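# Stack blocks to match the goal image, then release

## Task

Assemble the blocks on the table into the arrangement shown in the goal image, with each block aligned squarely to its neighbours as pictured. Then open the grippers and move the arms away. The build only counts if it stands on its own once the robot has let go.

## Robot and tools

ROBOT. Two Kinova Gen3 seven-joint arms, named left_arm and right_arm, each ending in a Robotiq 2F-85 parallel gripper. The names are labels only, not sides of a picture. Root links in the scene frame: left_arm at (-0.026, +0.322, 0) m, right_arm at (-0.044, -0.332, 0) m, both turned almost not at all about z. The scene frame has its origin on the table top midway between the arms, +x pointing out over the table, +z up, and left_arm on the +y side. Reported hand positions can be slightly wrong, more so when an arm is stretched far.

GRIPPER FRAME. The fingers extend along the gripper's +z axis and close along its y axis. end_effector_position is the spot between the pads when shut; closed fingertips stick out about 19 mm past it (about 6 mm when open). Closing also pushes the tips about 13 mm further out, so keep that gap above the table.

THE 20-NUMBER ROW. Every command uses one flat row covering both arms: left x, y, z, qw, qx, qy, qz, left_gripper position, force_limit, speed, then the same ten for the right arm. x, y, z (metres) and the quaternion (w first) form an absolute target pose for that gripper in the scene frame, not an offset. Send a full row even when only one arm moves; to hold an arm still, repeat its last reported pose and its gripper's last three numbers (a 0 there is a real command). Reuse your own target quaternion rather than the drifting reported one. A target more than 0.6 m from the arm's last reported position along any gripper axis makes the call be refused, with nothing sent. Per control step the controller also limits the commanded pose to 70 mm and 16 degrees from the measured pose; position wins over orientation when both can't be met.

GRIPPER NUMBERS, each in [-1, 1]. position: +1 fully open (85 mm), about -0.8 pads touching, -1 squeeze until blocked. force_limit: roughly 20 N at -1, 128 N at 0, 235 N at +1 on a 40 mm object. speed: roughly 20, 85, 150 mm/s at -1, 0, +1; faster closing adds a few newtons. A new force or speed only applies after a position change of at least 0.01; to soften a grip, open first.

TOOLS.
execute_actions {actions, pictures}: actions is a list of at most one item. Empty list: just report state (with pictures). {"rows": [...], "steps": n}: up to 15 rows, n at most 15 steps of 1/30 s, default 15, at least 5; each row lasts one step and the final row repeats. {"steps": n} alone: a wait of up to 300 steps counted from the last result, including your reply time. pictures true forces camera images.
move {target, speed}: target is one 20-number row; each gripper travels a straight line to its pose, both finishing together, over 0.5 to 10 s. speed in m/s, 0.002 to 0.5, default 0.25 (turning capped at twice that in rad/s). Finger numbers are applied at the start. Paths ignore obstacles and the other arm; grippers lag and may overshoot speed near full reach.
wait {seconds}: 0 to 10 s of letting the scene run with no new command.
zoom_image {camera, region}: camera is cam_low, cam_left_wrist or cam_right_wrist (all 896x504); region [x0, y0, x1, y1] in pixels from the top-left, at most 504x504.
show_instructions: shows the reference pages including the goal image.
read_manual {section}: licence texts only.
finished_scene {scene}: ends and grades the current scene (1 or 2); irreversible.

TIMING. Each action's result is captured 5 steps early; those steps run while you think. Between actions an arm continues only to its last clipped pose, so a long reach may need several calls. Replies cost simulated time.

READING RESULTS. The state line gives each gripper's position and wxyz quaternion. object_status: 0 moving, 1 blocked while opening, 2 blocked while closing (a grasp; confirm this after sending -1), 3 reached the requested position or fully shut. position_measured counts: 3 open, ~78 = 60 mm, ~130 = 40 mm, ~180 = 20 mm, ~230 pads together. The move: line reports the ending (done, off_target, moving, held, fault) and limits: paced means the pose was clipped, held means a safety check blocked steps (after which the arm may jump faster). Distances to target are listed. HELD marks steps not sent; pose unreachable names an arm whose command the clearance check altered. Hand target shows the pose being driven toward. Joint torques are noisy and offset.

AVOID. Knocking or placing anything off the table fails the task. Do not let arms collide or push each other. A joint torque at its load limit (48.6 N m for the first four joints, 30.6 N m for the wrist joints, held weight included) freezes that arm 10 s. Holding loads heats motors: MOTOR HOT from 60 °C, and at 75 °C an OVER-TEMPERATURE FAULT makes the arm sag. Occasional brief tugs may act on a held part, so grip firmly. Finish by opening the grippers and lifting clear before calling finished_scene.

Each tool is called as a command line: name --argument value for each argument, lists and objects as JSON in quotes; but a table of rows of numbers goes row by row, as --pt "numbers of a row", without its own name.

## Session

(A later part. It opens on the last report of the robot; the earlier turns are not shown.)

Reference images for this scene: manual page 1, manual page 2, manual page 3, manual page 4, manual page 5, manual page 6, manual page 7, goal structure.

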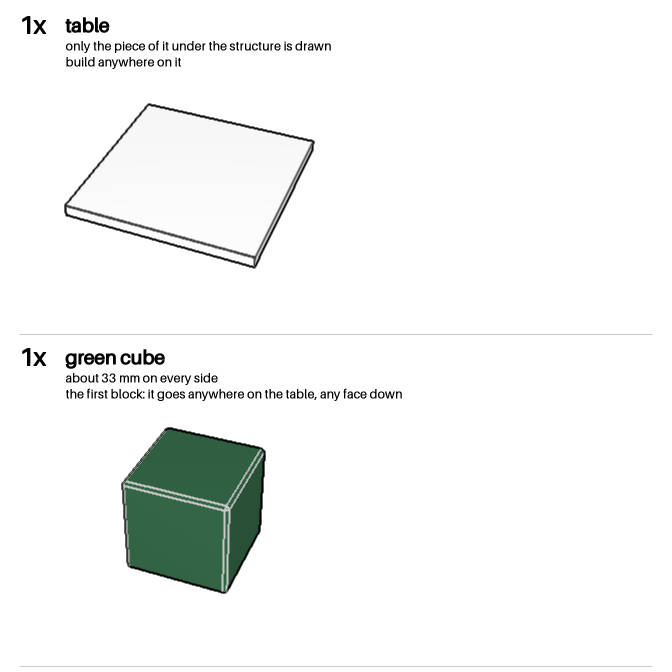

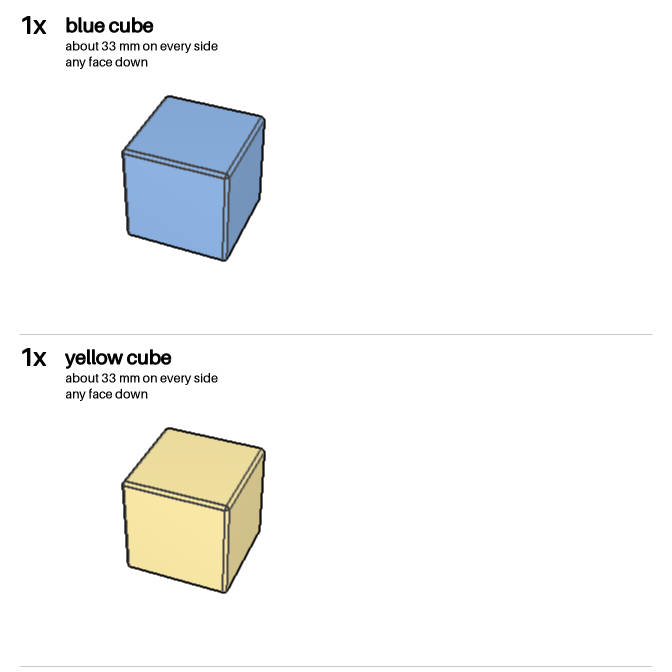

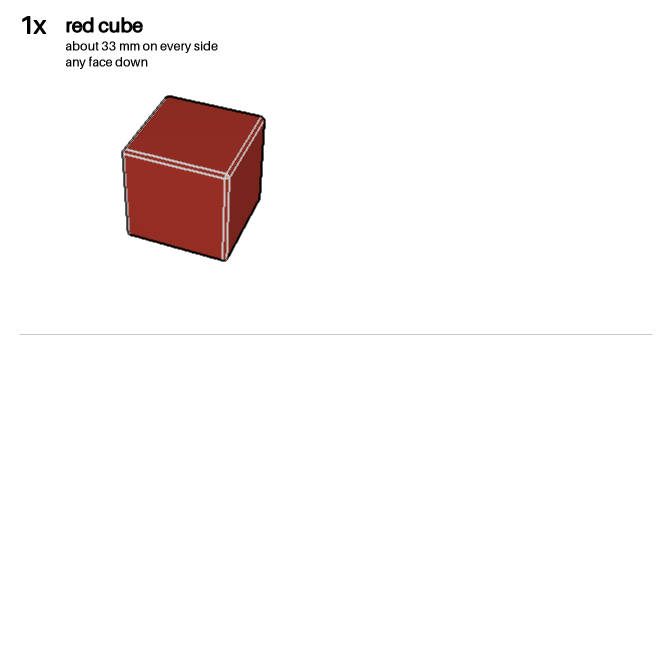

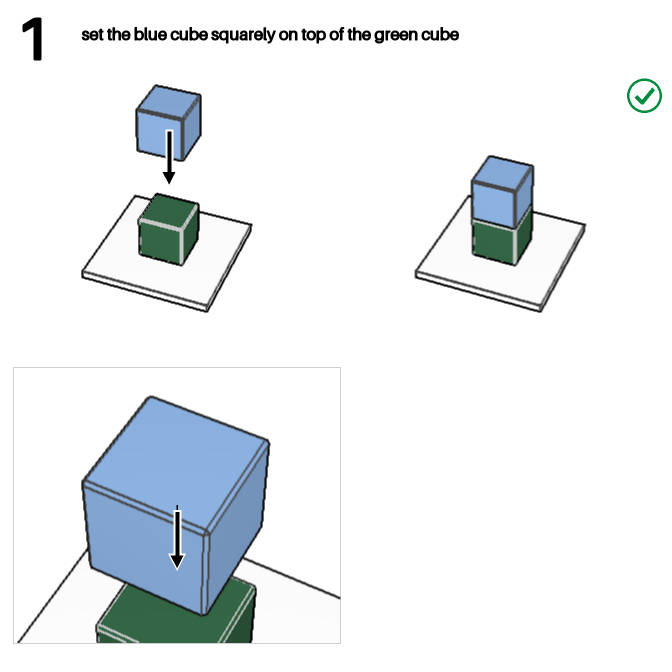

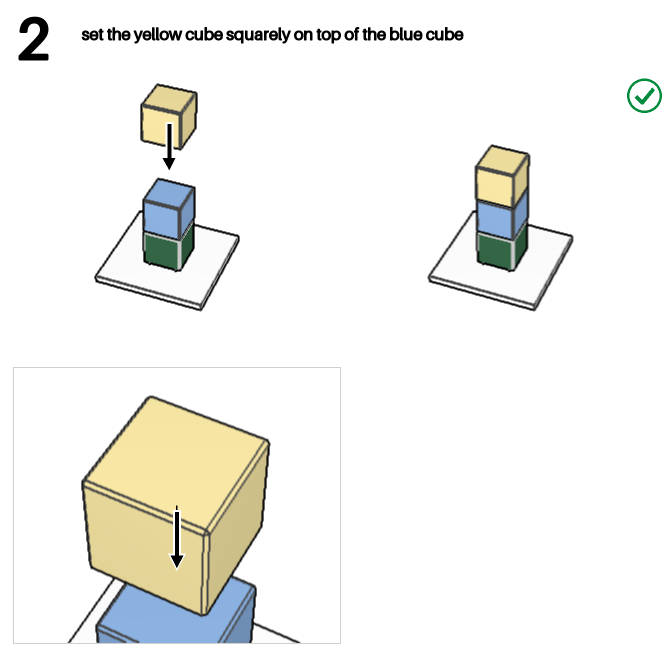

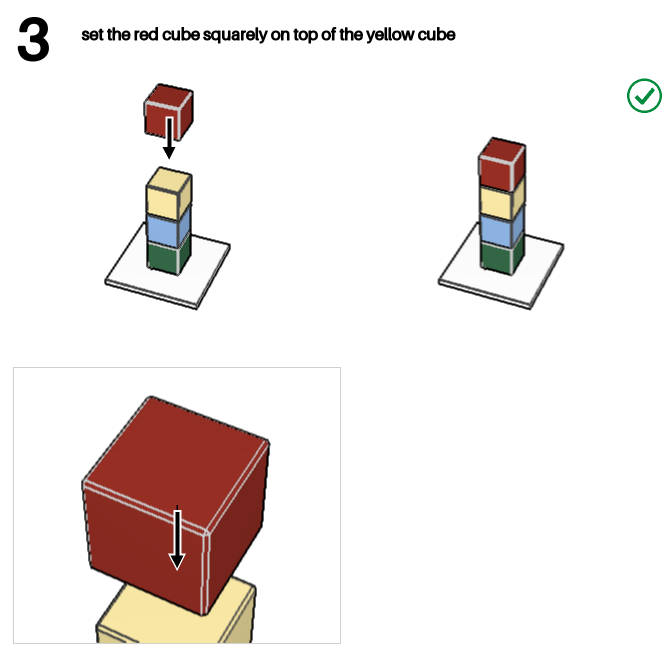

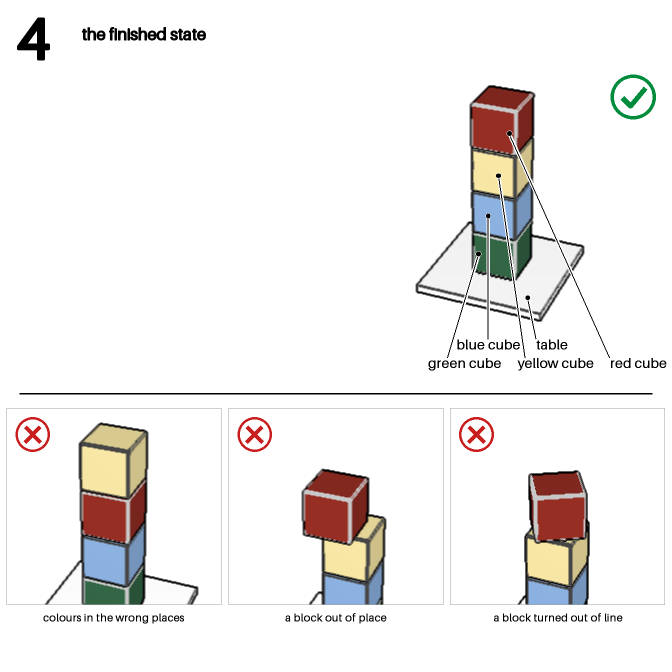

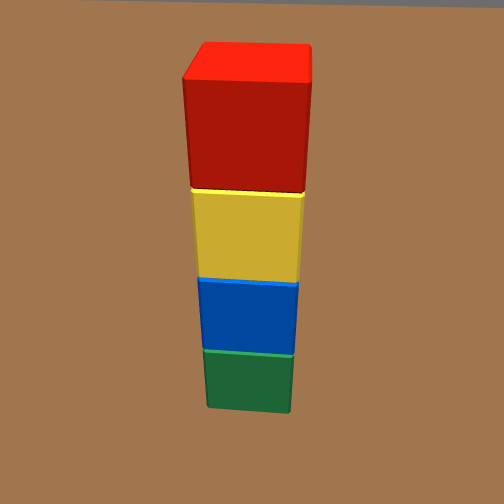

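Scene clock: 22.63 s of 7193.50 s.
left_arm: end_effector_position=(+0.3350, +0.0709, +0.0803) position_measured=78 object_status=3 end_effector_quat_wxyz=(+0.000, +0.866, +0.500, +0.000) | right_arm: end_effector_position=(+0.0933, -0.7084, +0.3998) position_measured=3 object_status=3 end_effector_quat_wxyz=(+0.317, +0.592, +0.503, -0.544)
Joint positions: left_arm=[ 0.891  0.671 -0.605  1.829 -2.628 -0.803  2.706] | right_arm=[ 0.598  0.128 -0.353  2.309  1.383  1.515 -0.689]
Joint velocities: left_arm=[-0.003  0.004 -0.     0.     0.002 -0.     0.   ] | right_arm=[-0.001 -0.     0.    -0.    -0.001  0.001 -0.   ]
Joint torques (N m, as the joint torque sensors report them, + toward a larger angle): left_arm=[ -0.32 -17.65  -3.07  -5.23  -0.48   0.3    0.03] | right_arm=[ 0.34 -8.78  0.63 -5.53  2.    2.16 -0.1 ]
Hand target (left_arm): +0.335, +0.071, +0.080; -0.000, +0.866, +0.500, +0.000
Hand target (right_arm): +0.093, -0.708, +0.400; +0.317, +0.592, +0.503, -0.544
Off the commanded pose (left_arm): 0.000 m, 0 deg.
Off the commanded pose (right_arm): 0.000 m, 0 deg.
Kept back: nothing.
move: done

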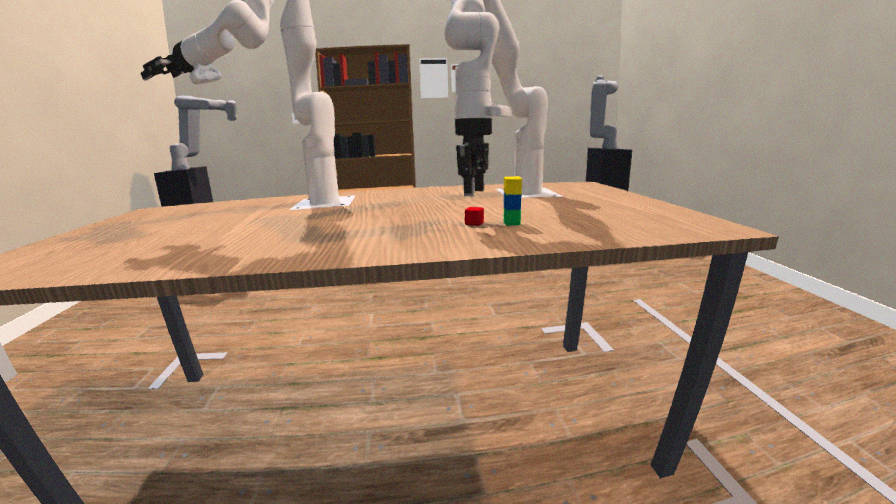

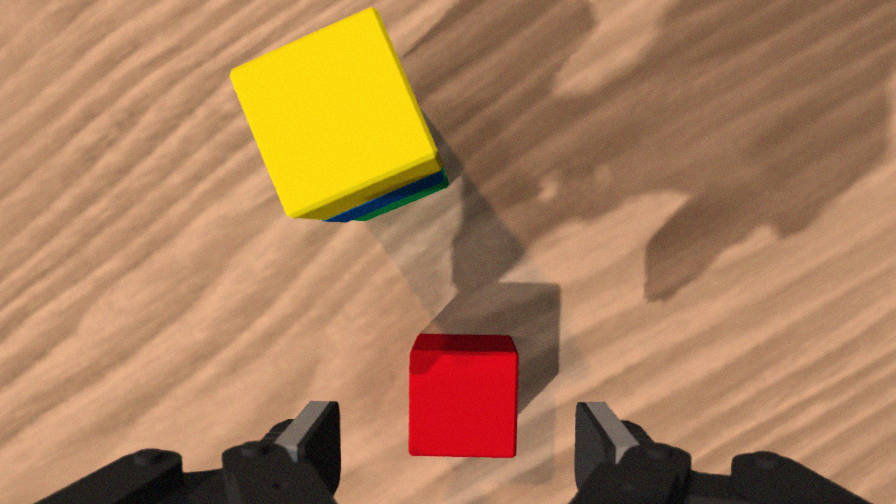

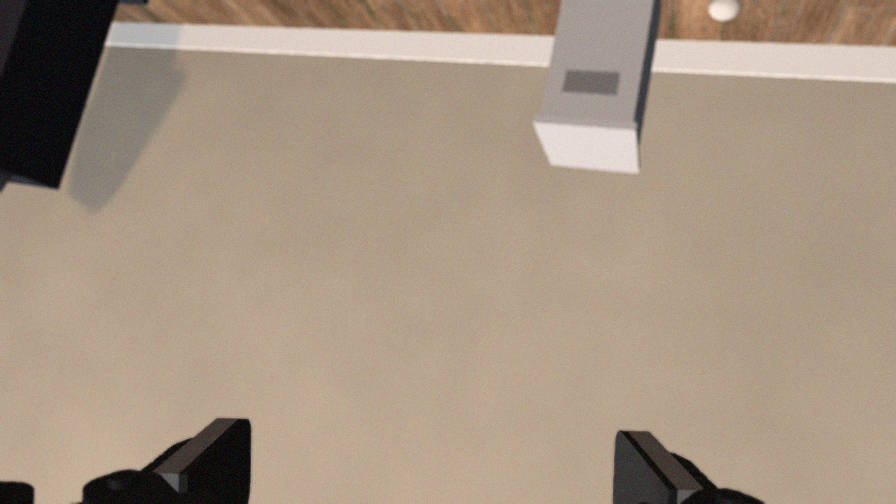

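move --target '[0.3358,0.0693,0.028,0,0.866,0.5,0,0.4,-0.5,0,0.0933,-0.7084,0.3998,0.317,0.592,0.503,-0.544,1,0,0]' --speed 0.1

move --target '[0.3358,0.0693,0.028,0,0.866,0.5,0,-1,-0.5,0,0.0933,-0.7084,0.3998,0.317,0.592,0.503,-0.544,1,0,0]'

move --target '[0.3358,0.0693,0.142,0,0.866,0.5,0,-1,-0.5,0,0.0933,-0.7084,0.3998,0.317,0.592,0.503,-0.544,1,0,0]'

move --target '[0.351,0.1503,0.139,0,0.998,-0.065,0,-1,-0.5,0,0.0933,-0.7084,0.3998,0.317,0.592,0.503,-0.544,1,0,0]' --speed 0.4

move --target '[0.351,0.1503,0.1275,0,0.998,-0.065,0,-1,-0.5,0,0.0933,-0.7084,0.3998,0.317,0.592,0.503,-0.544,1,0,0]' --speed 0.02

move --target '[0.351,0.1503,0.1275,0,0.998,-0.065,0,0.4,-0.5,0,0.0933,-0.7084,0.3998,0.317,0.592,0.503,-0.544,1,0,0]'

move --target '[0.351,0.1503,0.22,0,0.998,-0.065,0,0.4,-0.5,0,0.0933,-0.7084,0.3998,0.317,0.592,0.503,-0.544,1,0,0]'

Scene clock: 24.03 s of 7193.50 s.
left_arm: end_effector_position=(+0.3359, +0.0692, +0.0283) position_measured=78 object_status=3 end_effector_quat_wxyz=(+0.000, +0.866, +0.500, +0.000) | right_arm: end_effector_position=(+0.0933, -0.7084, +0.3998) position_measured=3 object_status=3 end_effector_quat_wxyz=(+0.317, +0.592, +0.503, -0.544)
Joint positions: left_arm=[ 0.846  0.766 -0.537  1.858 -2.545 -0.682  2.641] | right_arm=[ 0.598  0.128 -0.353  2.309  1.383  1.515 -0.689]
Joint velocities: left_arm=[-0.003  0.004 -0.     0.     0.    -0.    -0.   ] | right_arm=[ 0.001 -0.    -0.    -0.    -0.     0.    -0.   ]
Joint torques (N m, as the joint torque sensors report them, + toward a larger angle): left_arm=[ -0.79 -18.75  -2.97  -4.28  -0.38   0.33  -0.01] | right_arm=[ 0.35 -8.56  0.43 -5.63  2.04  2.18  0.04]
Hand target (left_arm): +0.336, +0.069, +0.028; -0.000, +0.866, +0.500, +0.000
Hand target (right_arm): +0.093, -0.708, +0.400; +0.317, +0.592, +0.503, -0.544
Off the commanded pose (left_arm): 0.000 m, 0 deg.
Off the commanded pose (right_arm): 0.000 m, 0 deg.
Kept back: nothing.
move: done

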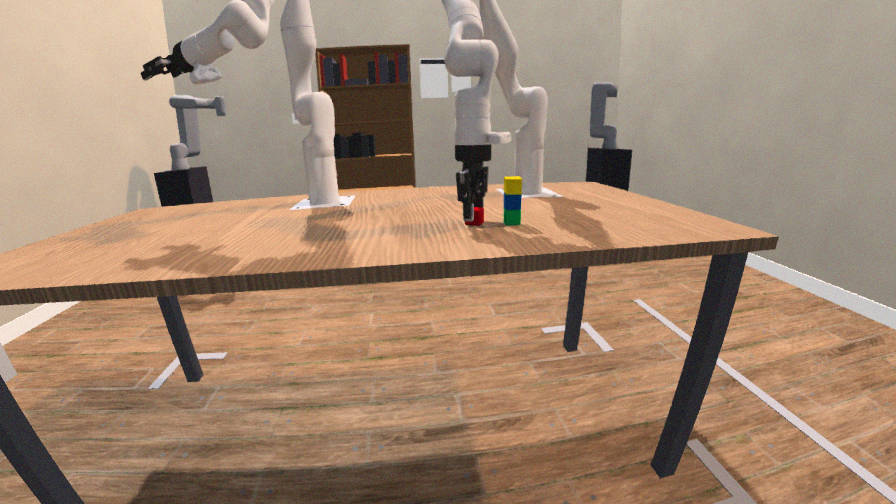

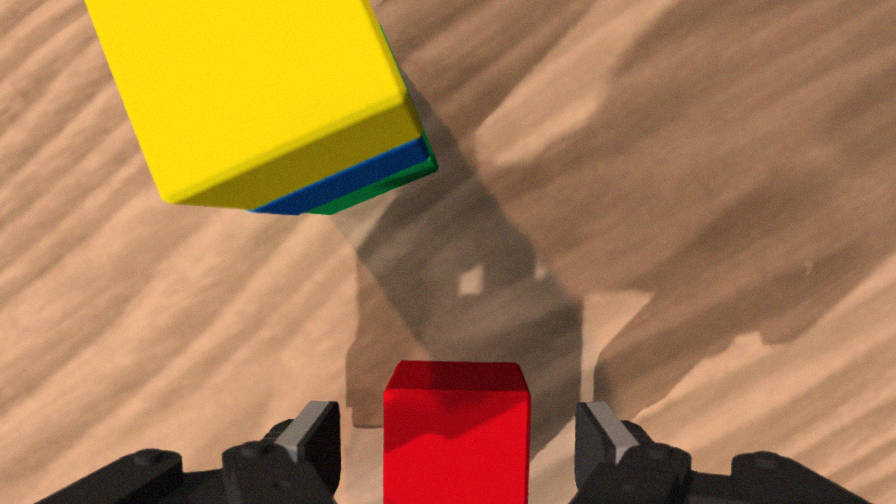

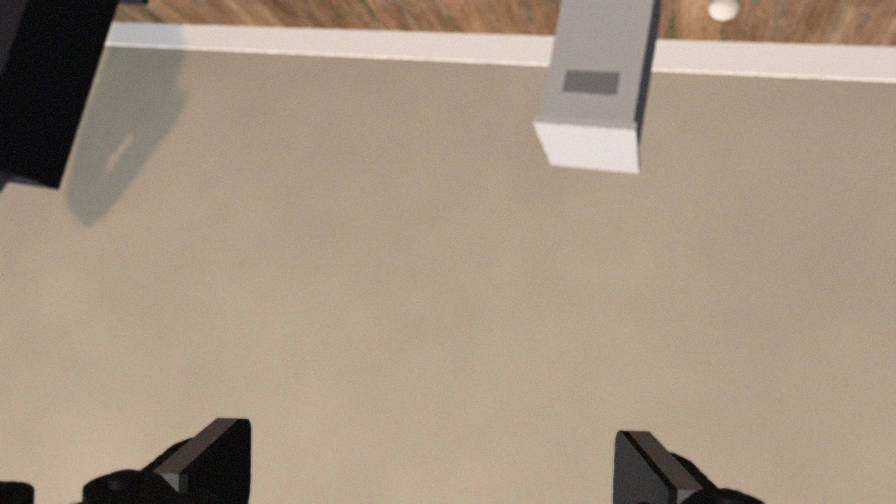

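Scene clock: 24.73 s of 7193.50 s.
left_arm: end_effector_position=(+0.3360, +0.0692, +0.0283) position_measured=150 object_status=2 end_effector_quat_wxyz=(+0.000, +0.866, +0.500, +0.000) | right_arm: end_effector_position=(+0.0933, -0.7084, +0.3998) position_measured=3 object_status=3 end_effector_quat_wxyz=(+0.317, +0.592, +0.503, -0.544)
Joint positions: left_arm=[ 0.845  0.766 -0.536  1.858 -2.545 -0.682  2.641] | right_arm=[ 0.598  0.128 -0.353  2.309  1.383  1.515 -0.689]
Joint velocities: left_arm=[-0.     0.002  0.     0.    -0.001 -0.    -0.   ] | right_arm=[-0.001 -0.     0.    -0.     0.001  0.    -0.   ]
Joint torques (N m, as the joint torque sensors report them, + toward a larger angle): left_arm=[ -0.44 -18.19  -2.83  -4.14  -0.43   0.34   0.04] | right_arm=[ 0.52 -8.79  0.55 -5.46  2.06  2.25 -0.09]
Hand target (left_arm): +0.336, +0.069, +0.028; -0.000, +0.866, +0.500, +0.000
Hand target (right_arm): +0.093, -0.708, +0.400; +0.317, +0.592, +0.503, -0.544
Off the commanded pose (left_arm): 0.000 m, 0 deg.
Off the commanded pose (right_arm): 0.000 m, 0 deg.
Kept back: nothing.
move: done

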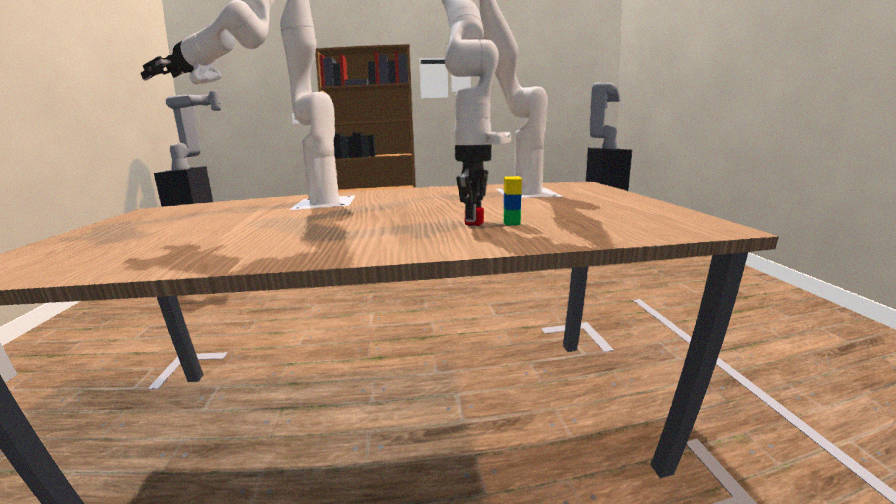

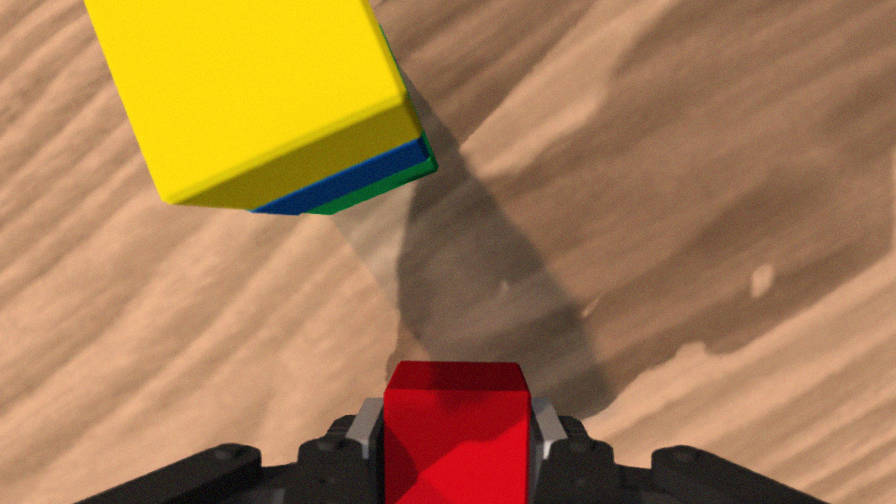

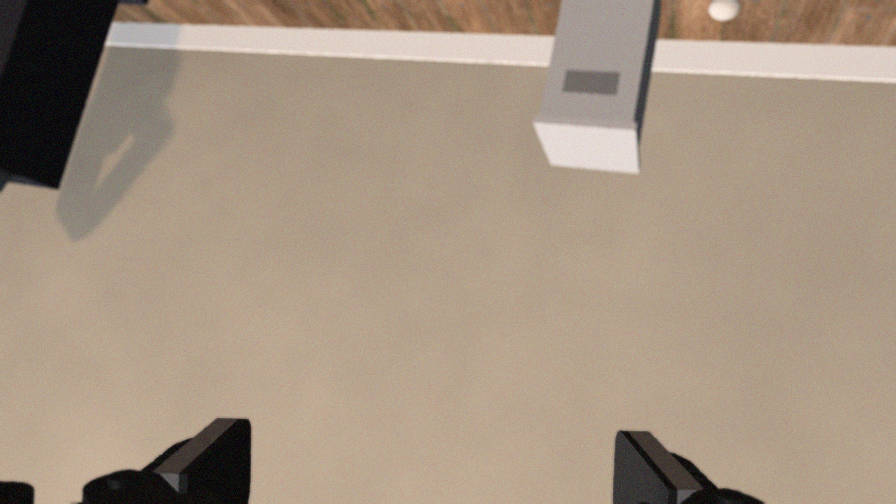

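Scene clock: 25.67 s of 7193.50 s.
left_arm: end_effector_position=(+0.3356, +0.0692, +0.1417) position_measured=150 object_status=2 end_effector_quat_wxyz=(+0.000, +0.866, +0.500, -0.001) | right_arm: end_effector_position=(+0.0933, -0.7084, +0.3998) position_measured=3 object_status=3 end_effector_quat_wxyz=(+0.317, +0.592, +0.503, -0.544)
Joint positions: left_arm=[ 0.932  0.573 -0.661  1.757 -2.721 -0.958  2.787] | right_arm=[ 0.598  0.128 -0.353  2.309  1.383  1.515 -0.689]
Joint velocities: left_arm=[ 0.002 -0.004  0.001 -0.    -0.002  0.     0.   ] | right_arm=[-0.002  0.     0.    -0.001 -0.002  0.001 -0.002]
Joint torques (N m, as the joint torque sensors report them, + toward a larger angle): left_arm=[ -0.45 -16.94  -2.73  -6.24  -0.47   0.31  -0.12] | right_arm=[ 0.35 -8.8   0.67 -5.42  2.05  2.3  -0.06]
Hand target (left_arm): +0.336, +0.069, +0.142; +0.000, +0.866, +0.500, -0.001
Hand target (right_arm): +0.093, -0.708, +0.400; +0.317, +0.592, +0.503, -0.544
Off the commanded pose (left_arm): 0.000 m, 0 deg.
Off the commanded pose (right_arm): 0.000 m, 0 deg.
Kept back: nothing.
move: done

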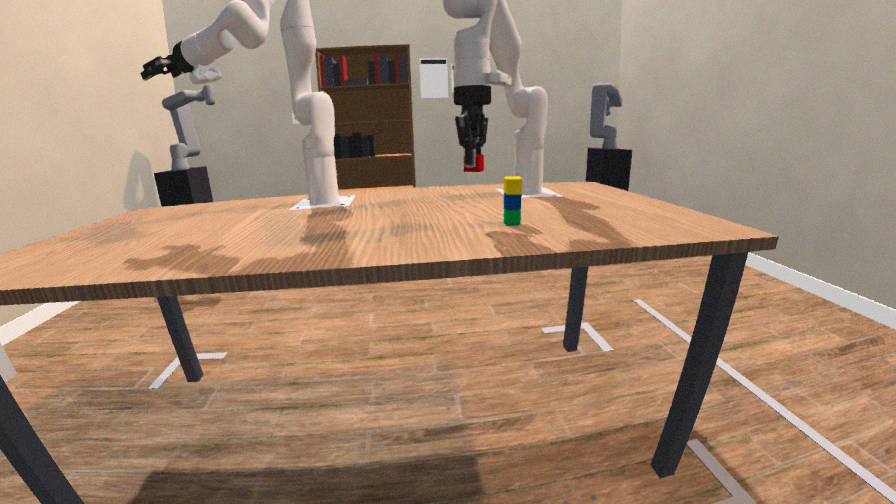

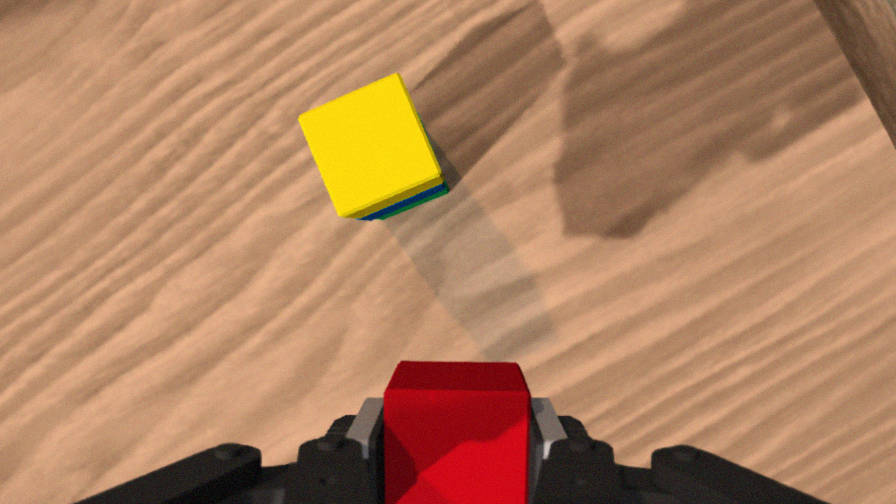

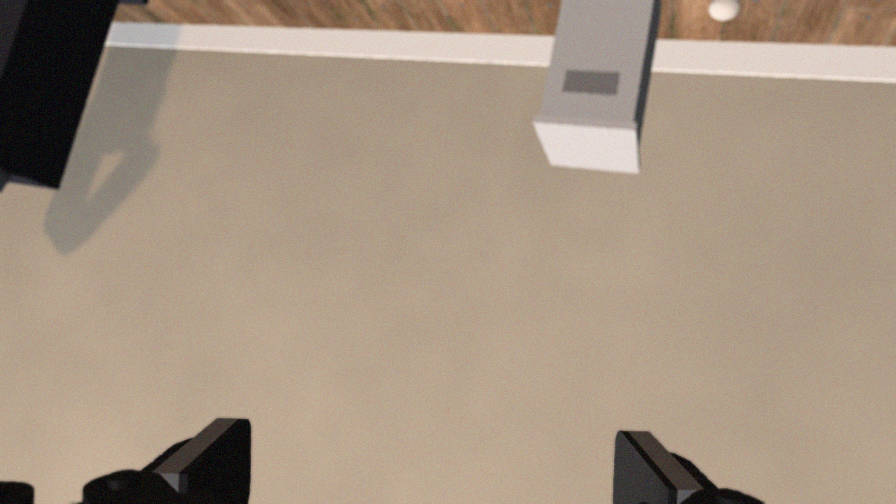

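Scene clock: 27.53 s of 7193.50 s.
left_arm: end_effector_position=(+0.3504, +0.1499, +0.1388) position_measured=150 object_status=2 end_effector_quat_wxyz=(-0.000, +0.998, -0.066, -0.000) | right_arm: end_effector_position=(+0.0933, -0.7084, +0.3998) position_measured=3 object_status=3 end_effector_quat_wxyz=(+0.317, +0.592, +0.503, -0.544)
Joint positions: left_arm=[ 0.574  0.473 -0.376  1.859 -2.918 -0.852  1.595] | right_arm=[ 0.598  0.128 -0.353  2.309  1.383  1.515 -0.689]
Joint velocities: left_arm=[-0.007 -0.001 -0.008 -0.     0.003 -0.001 -0.004] | right_arm=[ 0.001  0.    -0.     0.    -0.     0.    -0.   ]
Joint torques (N m, as the joint torque sensors report them, + toward a larger angle): left_arm=[ -0.51 -16.34  -1.59  -6.28  -0.57   0.25   0.06] | right_arm=[ 0.38 -8.85  0.6  -5.44  2.09  2.25 -0.14]
Hand target (left_arm): +0.351, +0.150, +0.139; -0.000, +0.998, -0.065, +0.000
Hand target (right_arm): +0.093, -0.708, +0.400; +0.317, +0.592, +0.503, -0.544
Off the commanded pose (left_arm): 0.001 m, 0 deg.
Off the commanded pose (right_arm): 0.000 m, 0 deg.
Kept back: nothing.
move: done

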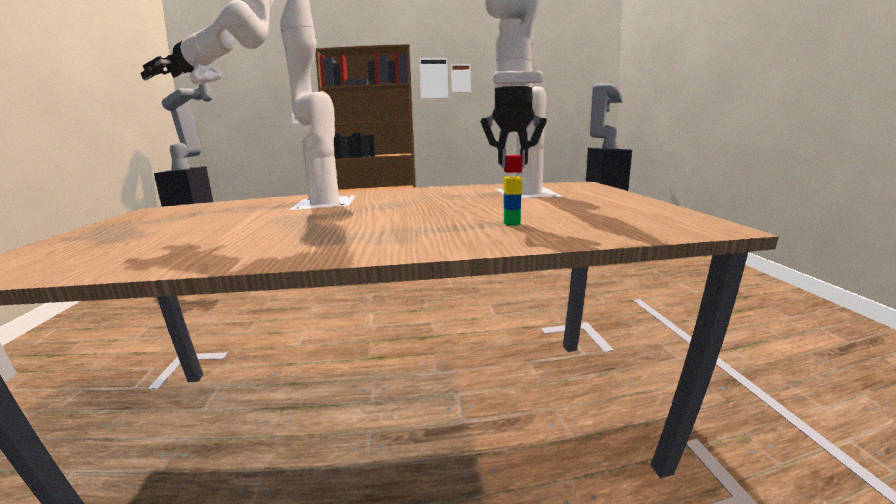

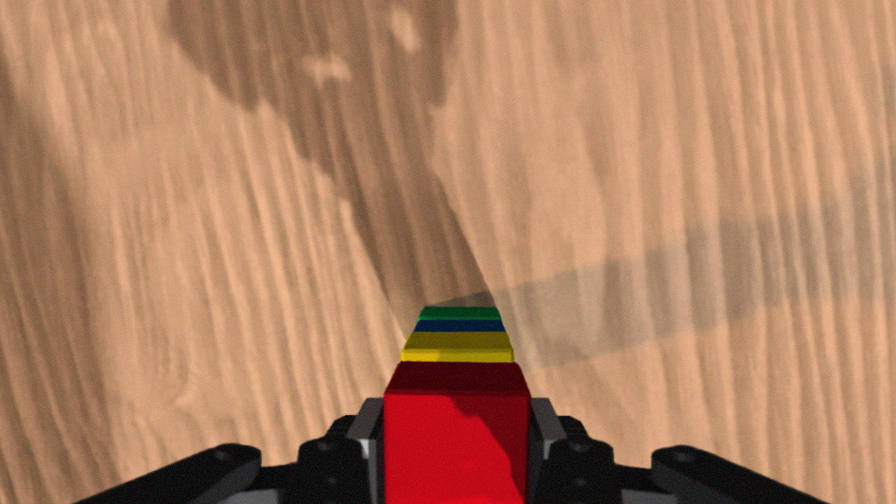

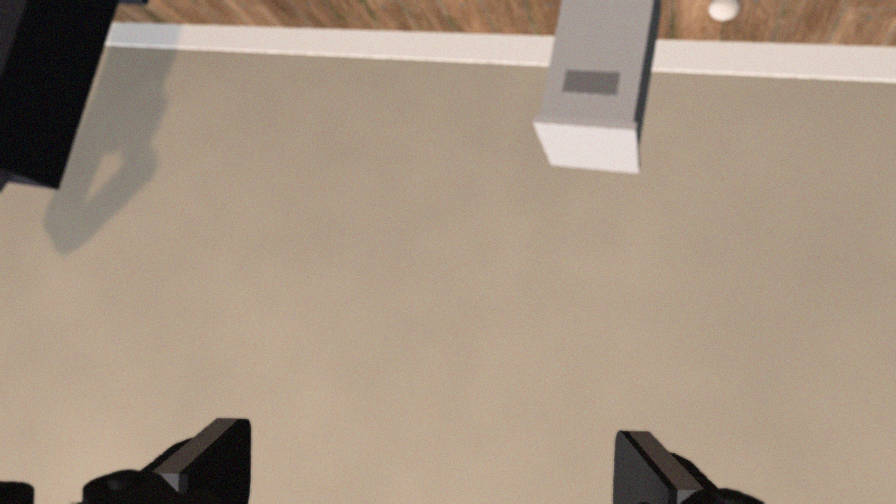

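Scene clock: 28.33 s of 7193.50 s.
left_arm: end_effector_position=(+0.3510, +0.1503, +0.1276) position_measured=150 object_status=2 end_effector_quat_wxyz=(-0.000, +0.998, -0.065, +0.000) | right_arm: end_effector_position=(+0.0933, -0.7084, +0.3998) position_measured=3 object_status=3 end_effector_quat_wxyz=(+0.317, +0.592, +0.503, -0.544)
Joint positions: left_arm=[ 0.567  0.492 -0.37   1.872 -2.906 -0.819  1.584] | right_arm=[ 0.598  0.128 -0.353  2.309  1.383  1.515 -0.689]
Joint velocities: left_arm=[-0.001  0.001 -0.001 -0.    -0.002 -0.    -0.001] | right_arm=[-0.002  0.     0.    -0.     0.002 -0.    -0.001]
Joint torques (N m, as the joint torque sensors report them, + toward a larger angle): left_arm=[ -0.58 -16.59  -1.38  -5.89  -0.39   0.29   0.01] | right_arm=[ 0.32 -8.84  0.54 -5.6   1.97  2.28  0.02]
Hand target (left_arm): +0.351, +0.150, +0.128; -0.000, +0.998, -0.065, +0.000
Hand target (right_arm): +0.093, -0.708, +0.400; +0.317, +0.592, +0.503, -0.544
Off the commanded pose (left_arm): 0.000 m, 0 deg.
Off the commanded pose (right_arm): 0.000 m, 0 deg.
Kept back: nothing.
move: done

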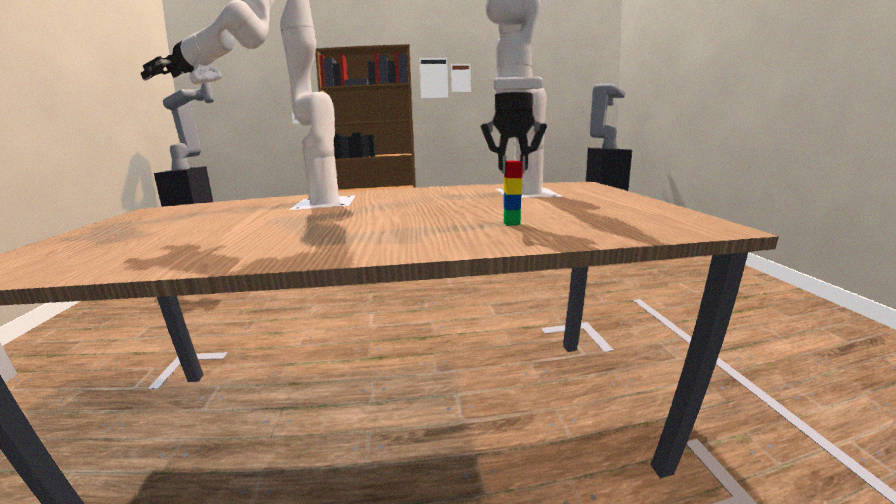

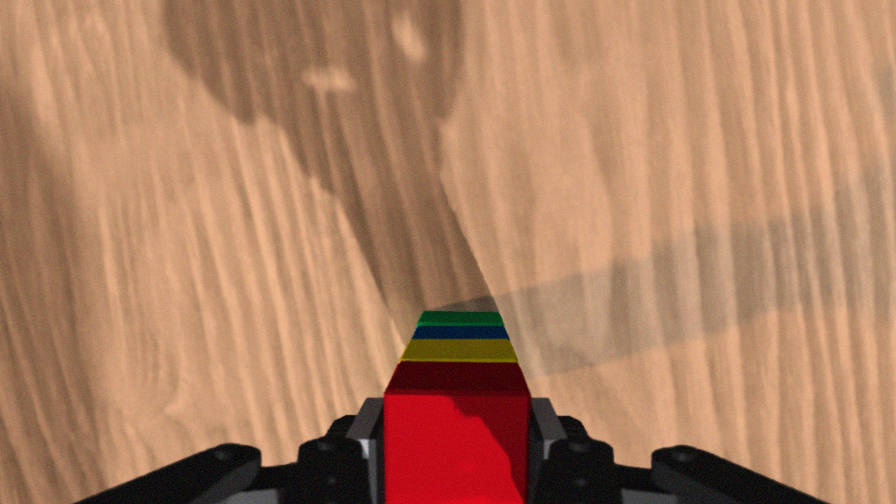

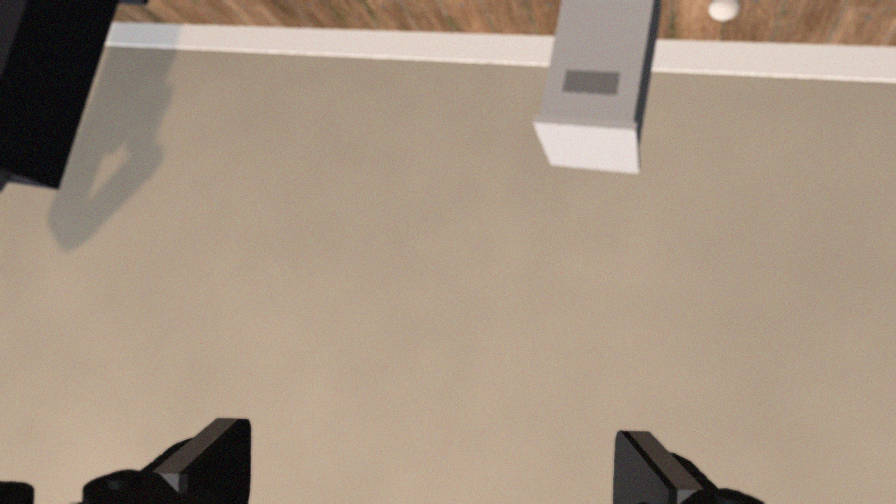

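Scene clock: 29.03 s of 7193.50 s.
left_arm: end_effector_position=(+0.3510, +0.1503, +0.1275) position_measured=78 object_status=0 end_effector_quat_wxyz=(+0.000, +0.998, -0.065, +0.000) | right_arm: end_effector_position=(+0.0933, -0.7084, +0.3998) position_measured=3 object_status=3 end_effector_quat_wxyz=(+0.317, +0.592, +0.503, -0.544)
Joint positions: left_arm=[ 0.567  0.492 -0.37   1.872 -2.906 -0.819  1.583] | right_arm=[ 0.598  0.128 -0.353  2.309  1.383  1.515 -0.689]
Joint velocities: left_arm=[-0.    -0.     0.001  0.    -0.     0.     0.   ] | right_arm=[-0.001  0.     0.     0.     0.    -0.001  0.001]
Joint torques (N m, as the joint torque sensors report them, + toward a larger angle): left_arm=[ -0.43 -16.43  -1.42  -5.97  -0.4    0.22  -0.01] | right_arm=[ 0.24 -8.78  0.58 -5.4   1.99  2.22 -0.12]
Hand target (left_arm): +0.351, +0.150, +0.128; -0.000, +0.998, -0.065, +0.000
Hand target (right_arm): +0.093, -0.708, +0.400; +0.317, +0.592, +0.503, -0.544
Off the commanded pose (left_arm): 0.000 m, 0 deg.
Off the commanded pose (right_arm): 0.000 m, 0 deg.
Kept back: nothing.
move: done

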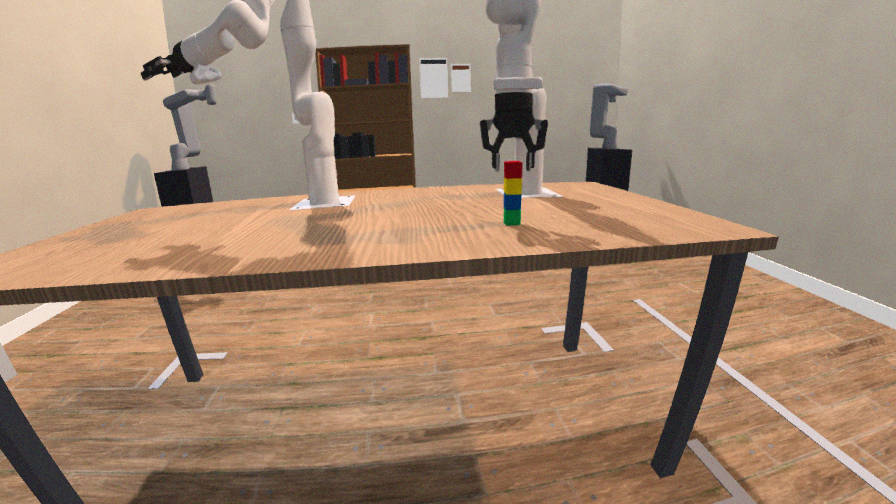

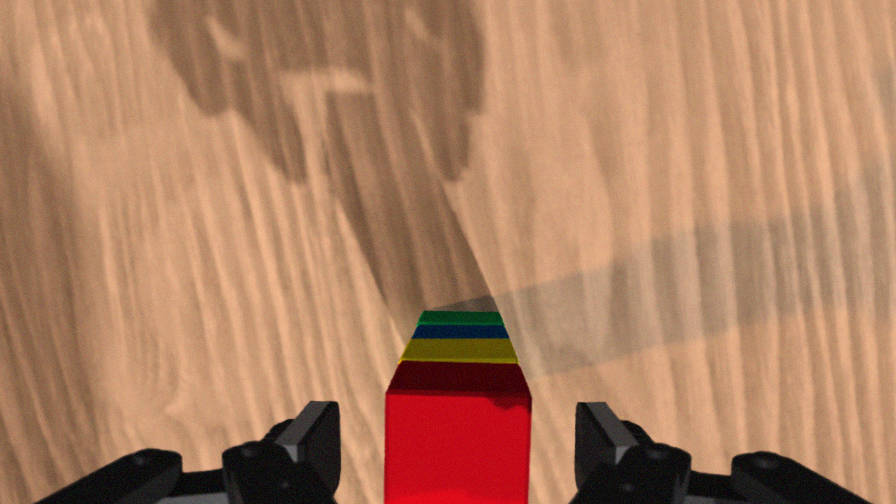

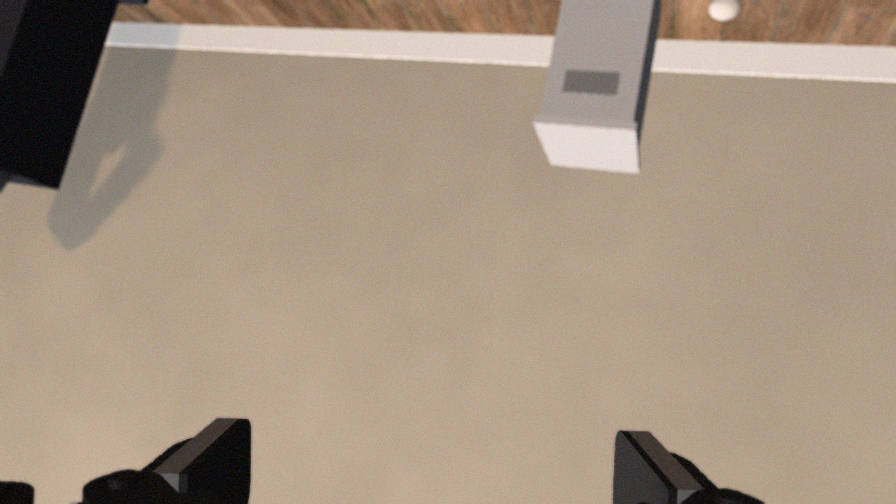

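Scene clock: 29.83 s of 7193.50 s.
left_arm: end_effector_position=(+0.3509, +0.1502, +0.2197) position_measured=78 object_status=3 end_effector_quat_wxyz=(+0.000, +0.998, -0.065, -0.000) | right_arm: end_effector_position=(+0.0933, -0.7084, +0.3998) position_measured=3 object_status=3 end_effector_quat_wxyz=(+0.317, +0.592, +0.503, -0.544)
Joint positions: left_arm=[ 0.6    0.358 -0.403  1.727 -2.985 -1.088  1.655] | right_arm=[ 0.598  0.128 -0.353  2.309  1.383  1.515 -0.689]
Joint velocities: left_arm=[ 0.001 -0.002  0.001 -0.001  0.001 -0.     0.001] | right_arm=[-0.001  0.     0.     0.001 -0.     0.    -0.   ]
Joint torques (N m, as the joint torque sensors report them, + toward a larger angle): left_arm=[ -0.51 -15.26  -1.24  -7.3   -0.4    0.36  -0.06] | right_arm=[ 0.34 -8.91  0.56 -5.49  2.09  2.08  0.  ]
Hand target (left_arm): +0.351, +0.150, +0.220; +0.000, +0.998, -0.065, -0.000
Hand target (right_arm): +0.093, -0.708, +0.400; +0.317, +0.592, +0.503, -0.544
Off the commanded pose (left_arm): 0.000 m, 0 deg.
Off the commanded pose (right_arm): 0.000 m, 0 deg.
Kept back: nothing.
move: done

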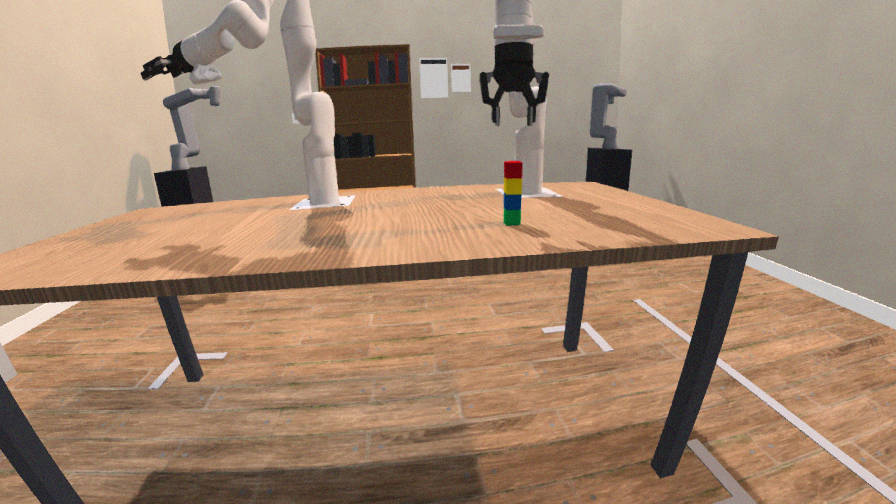

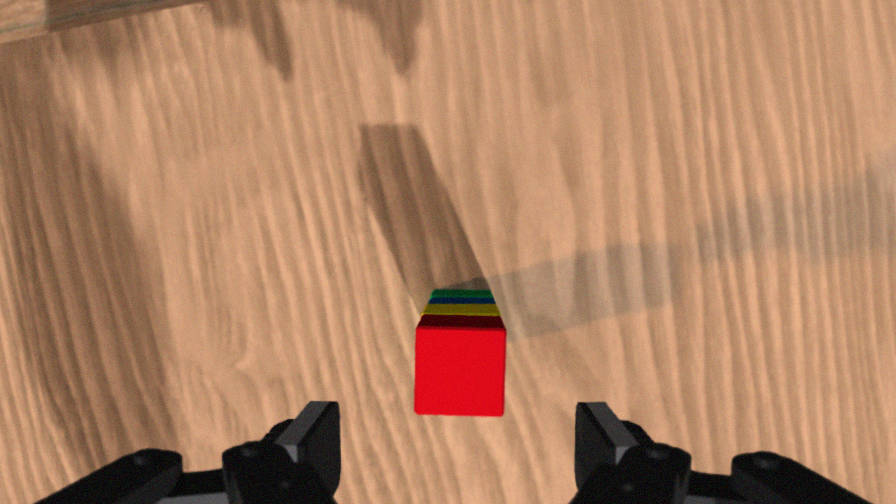

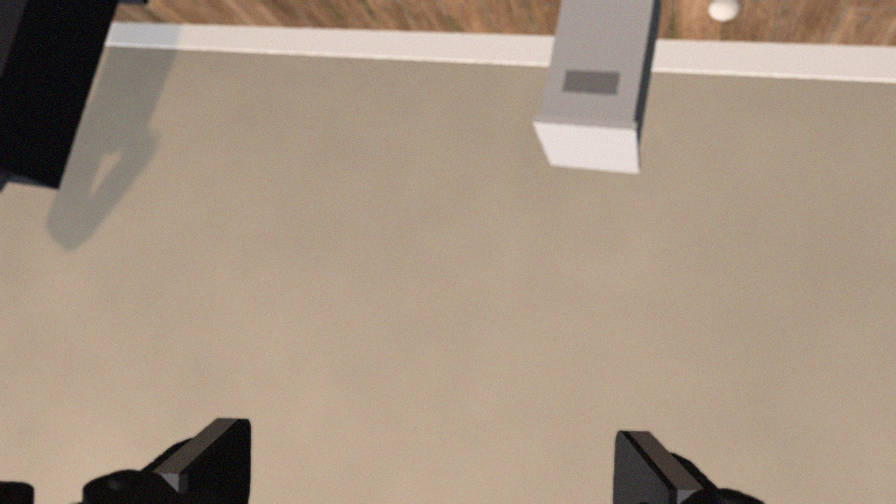

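finished_scene --scene 2

The scene is finished: the task was done.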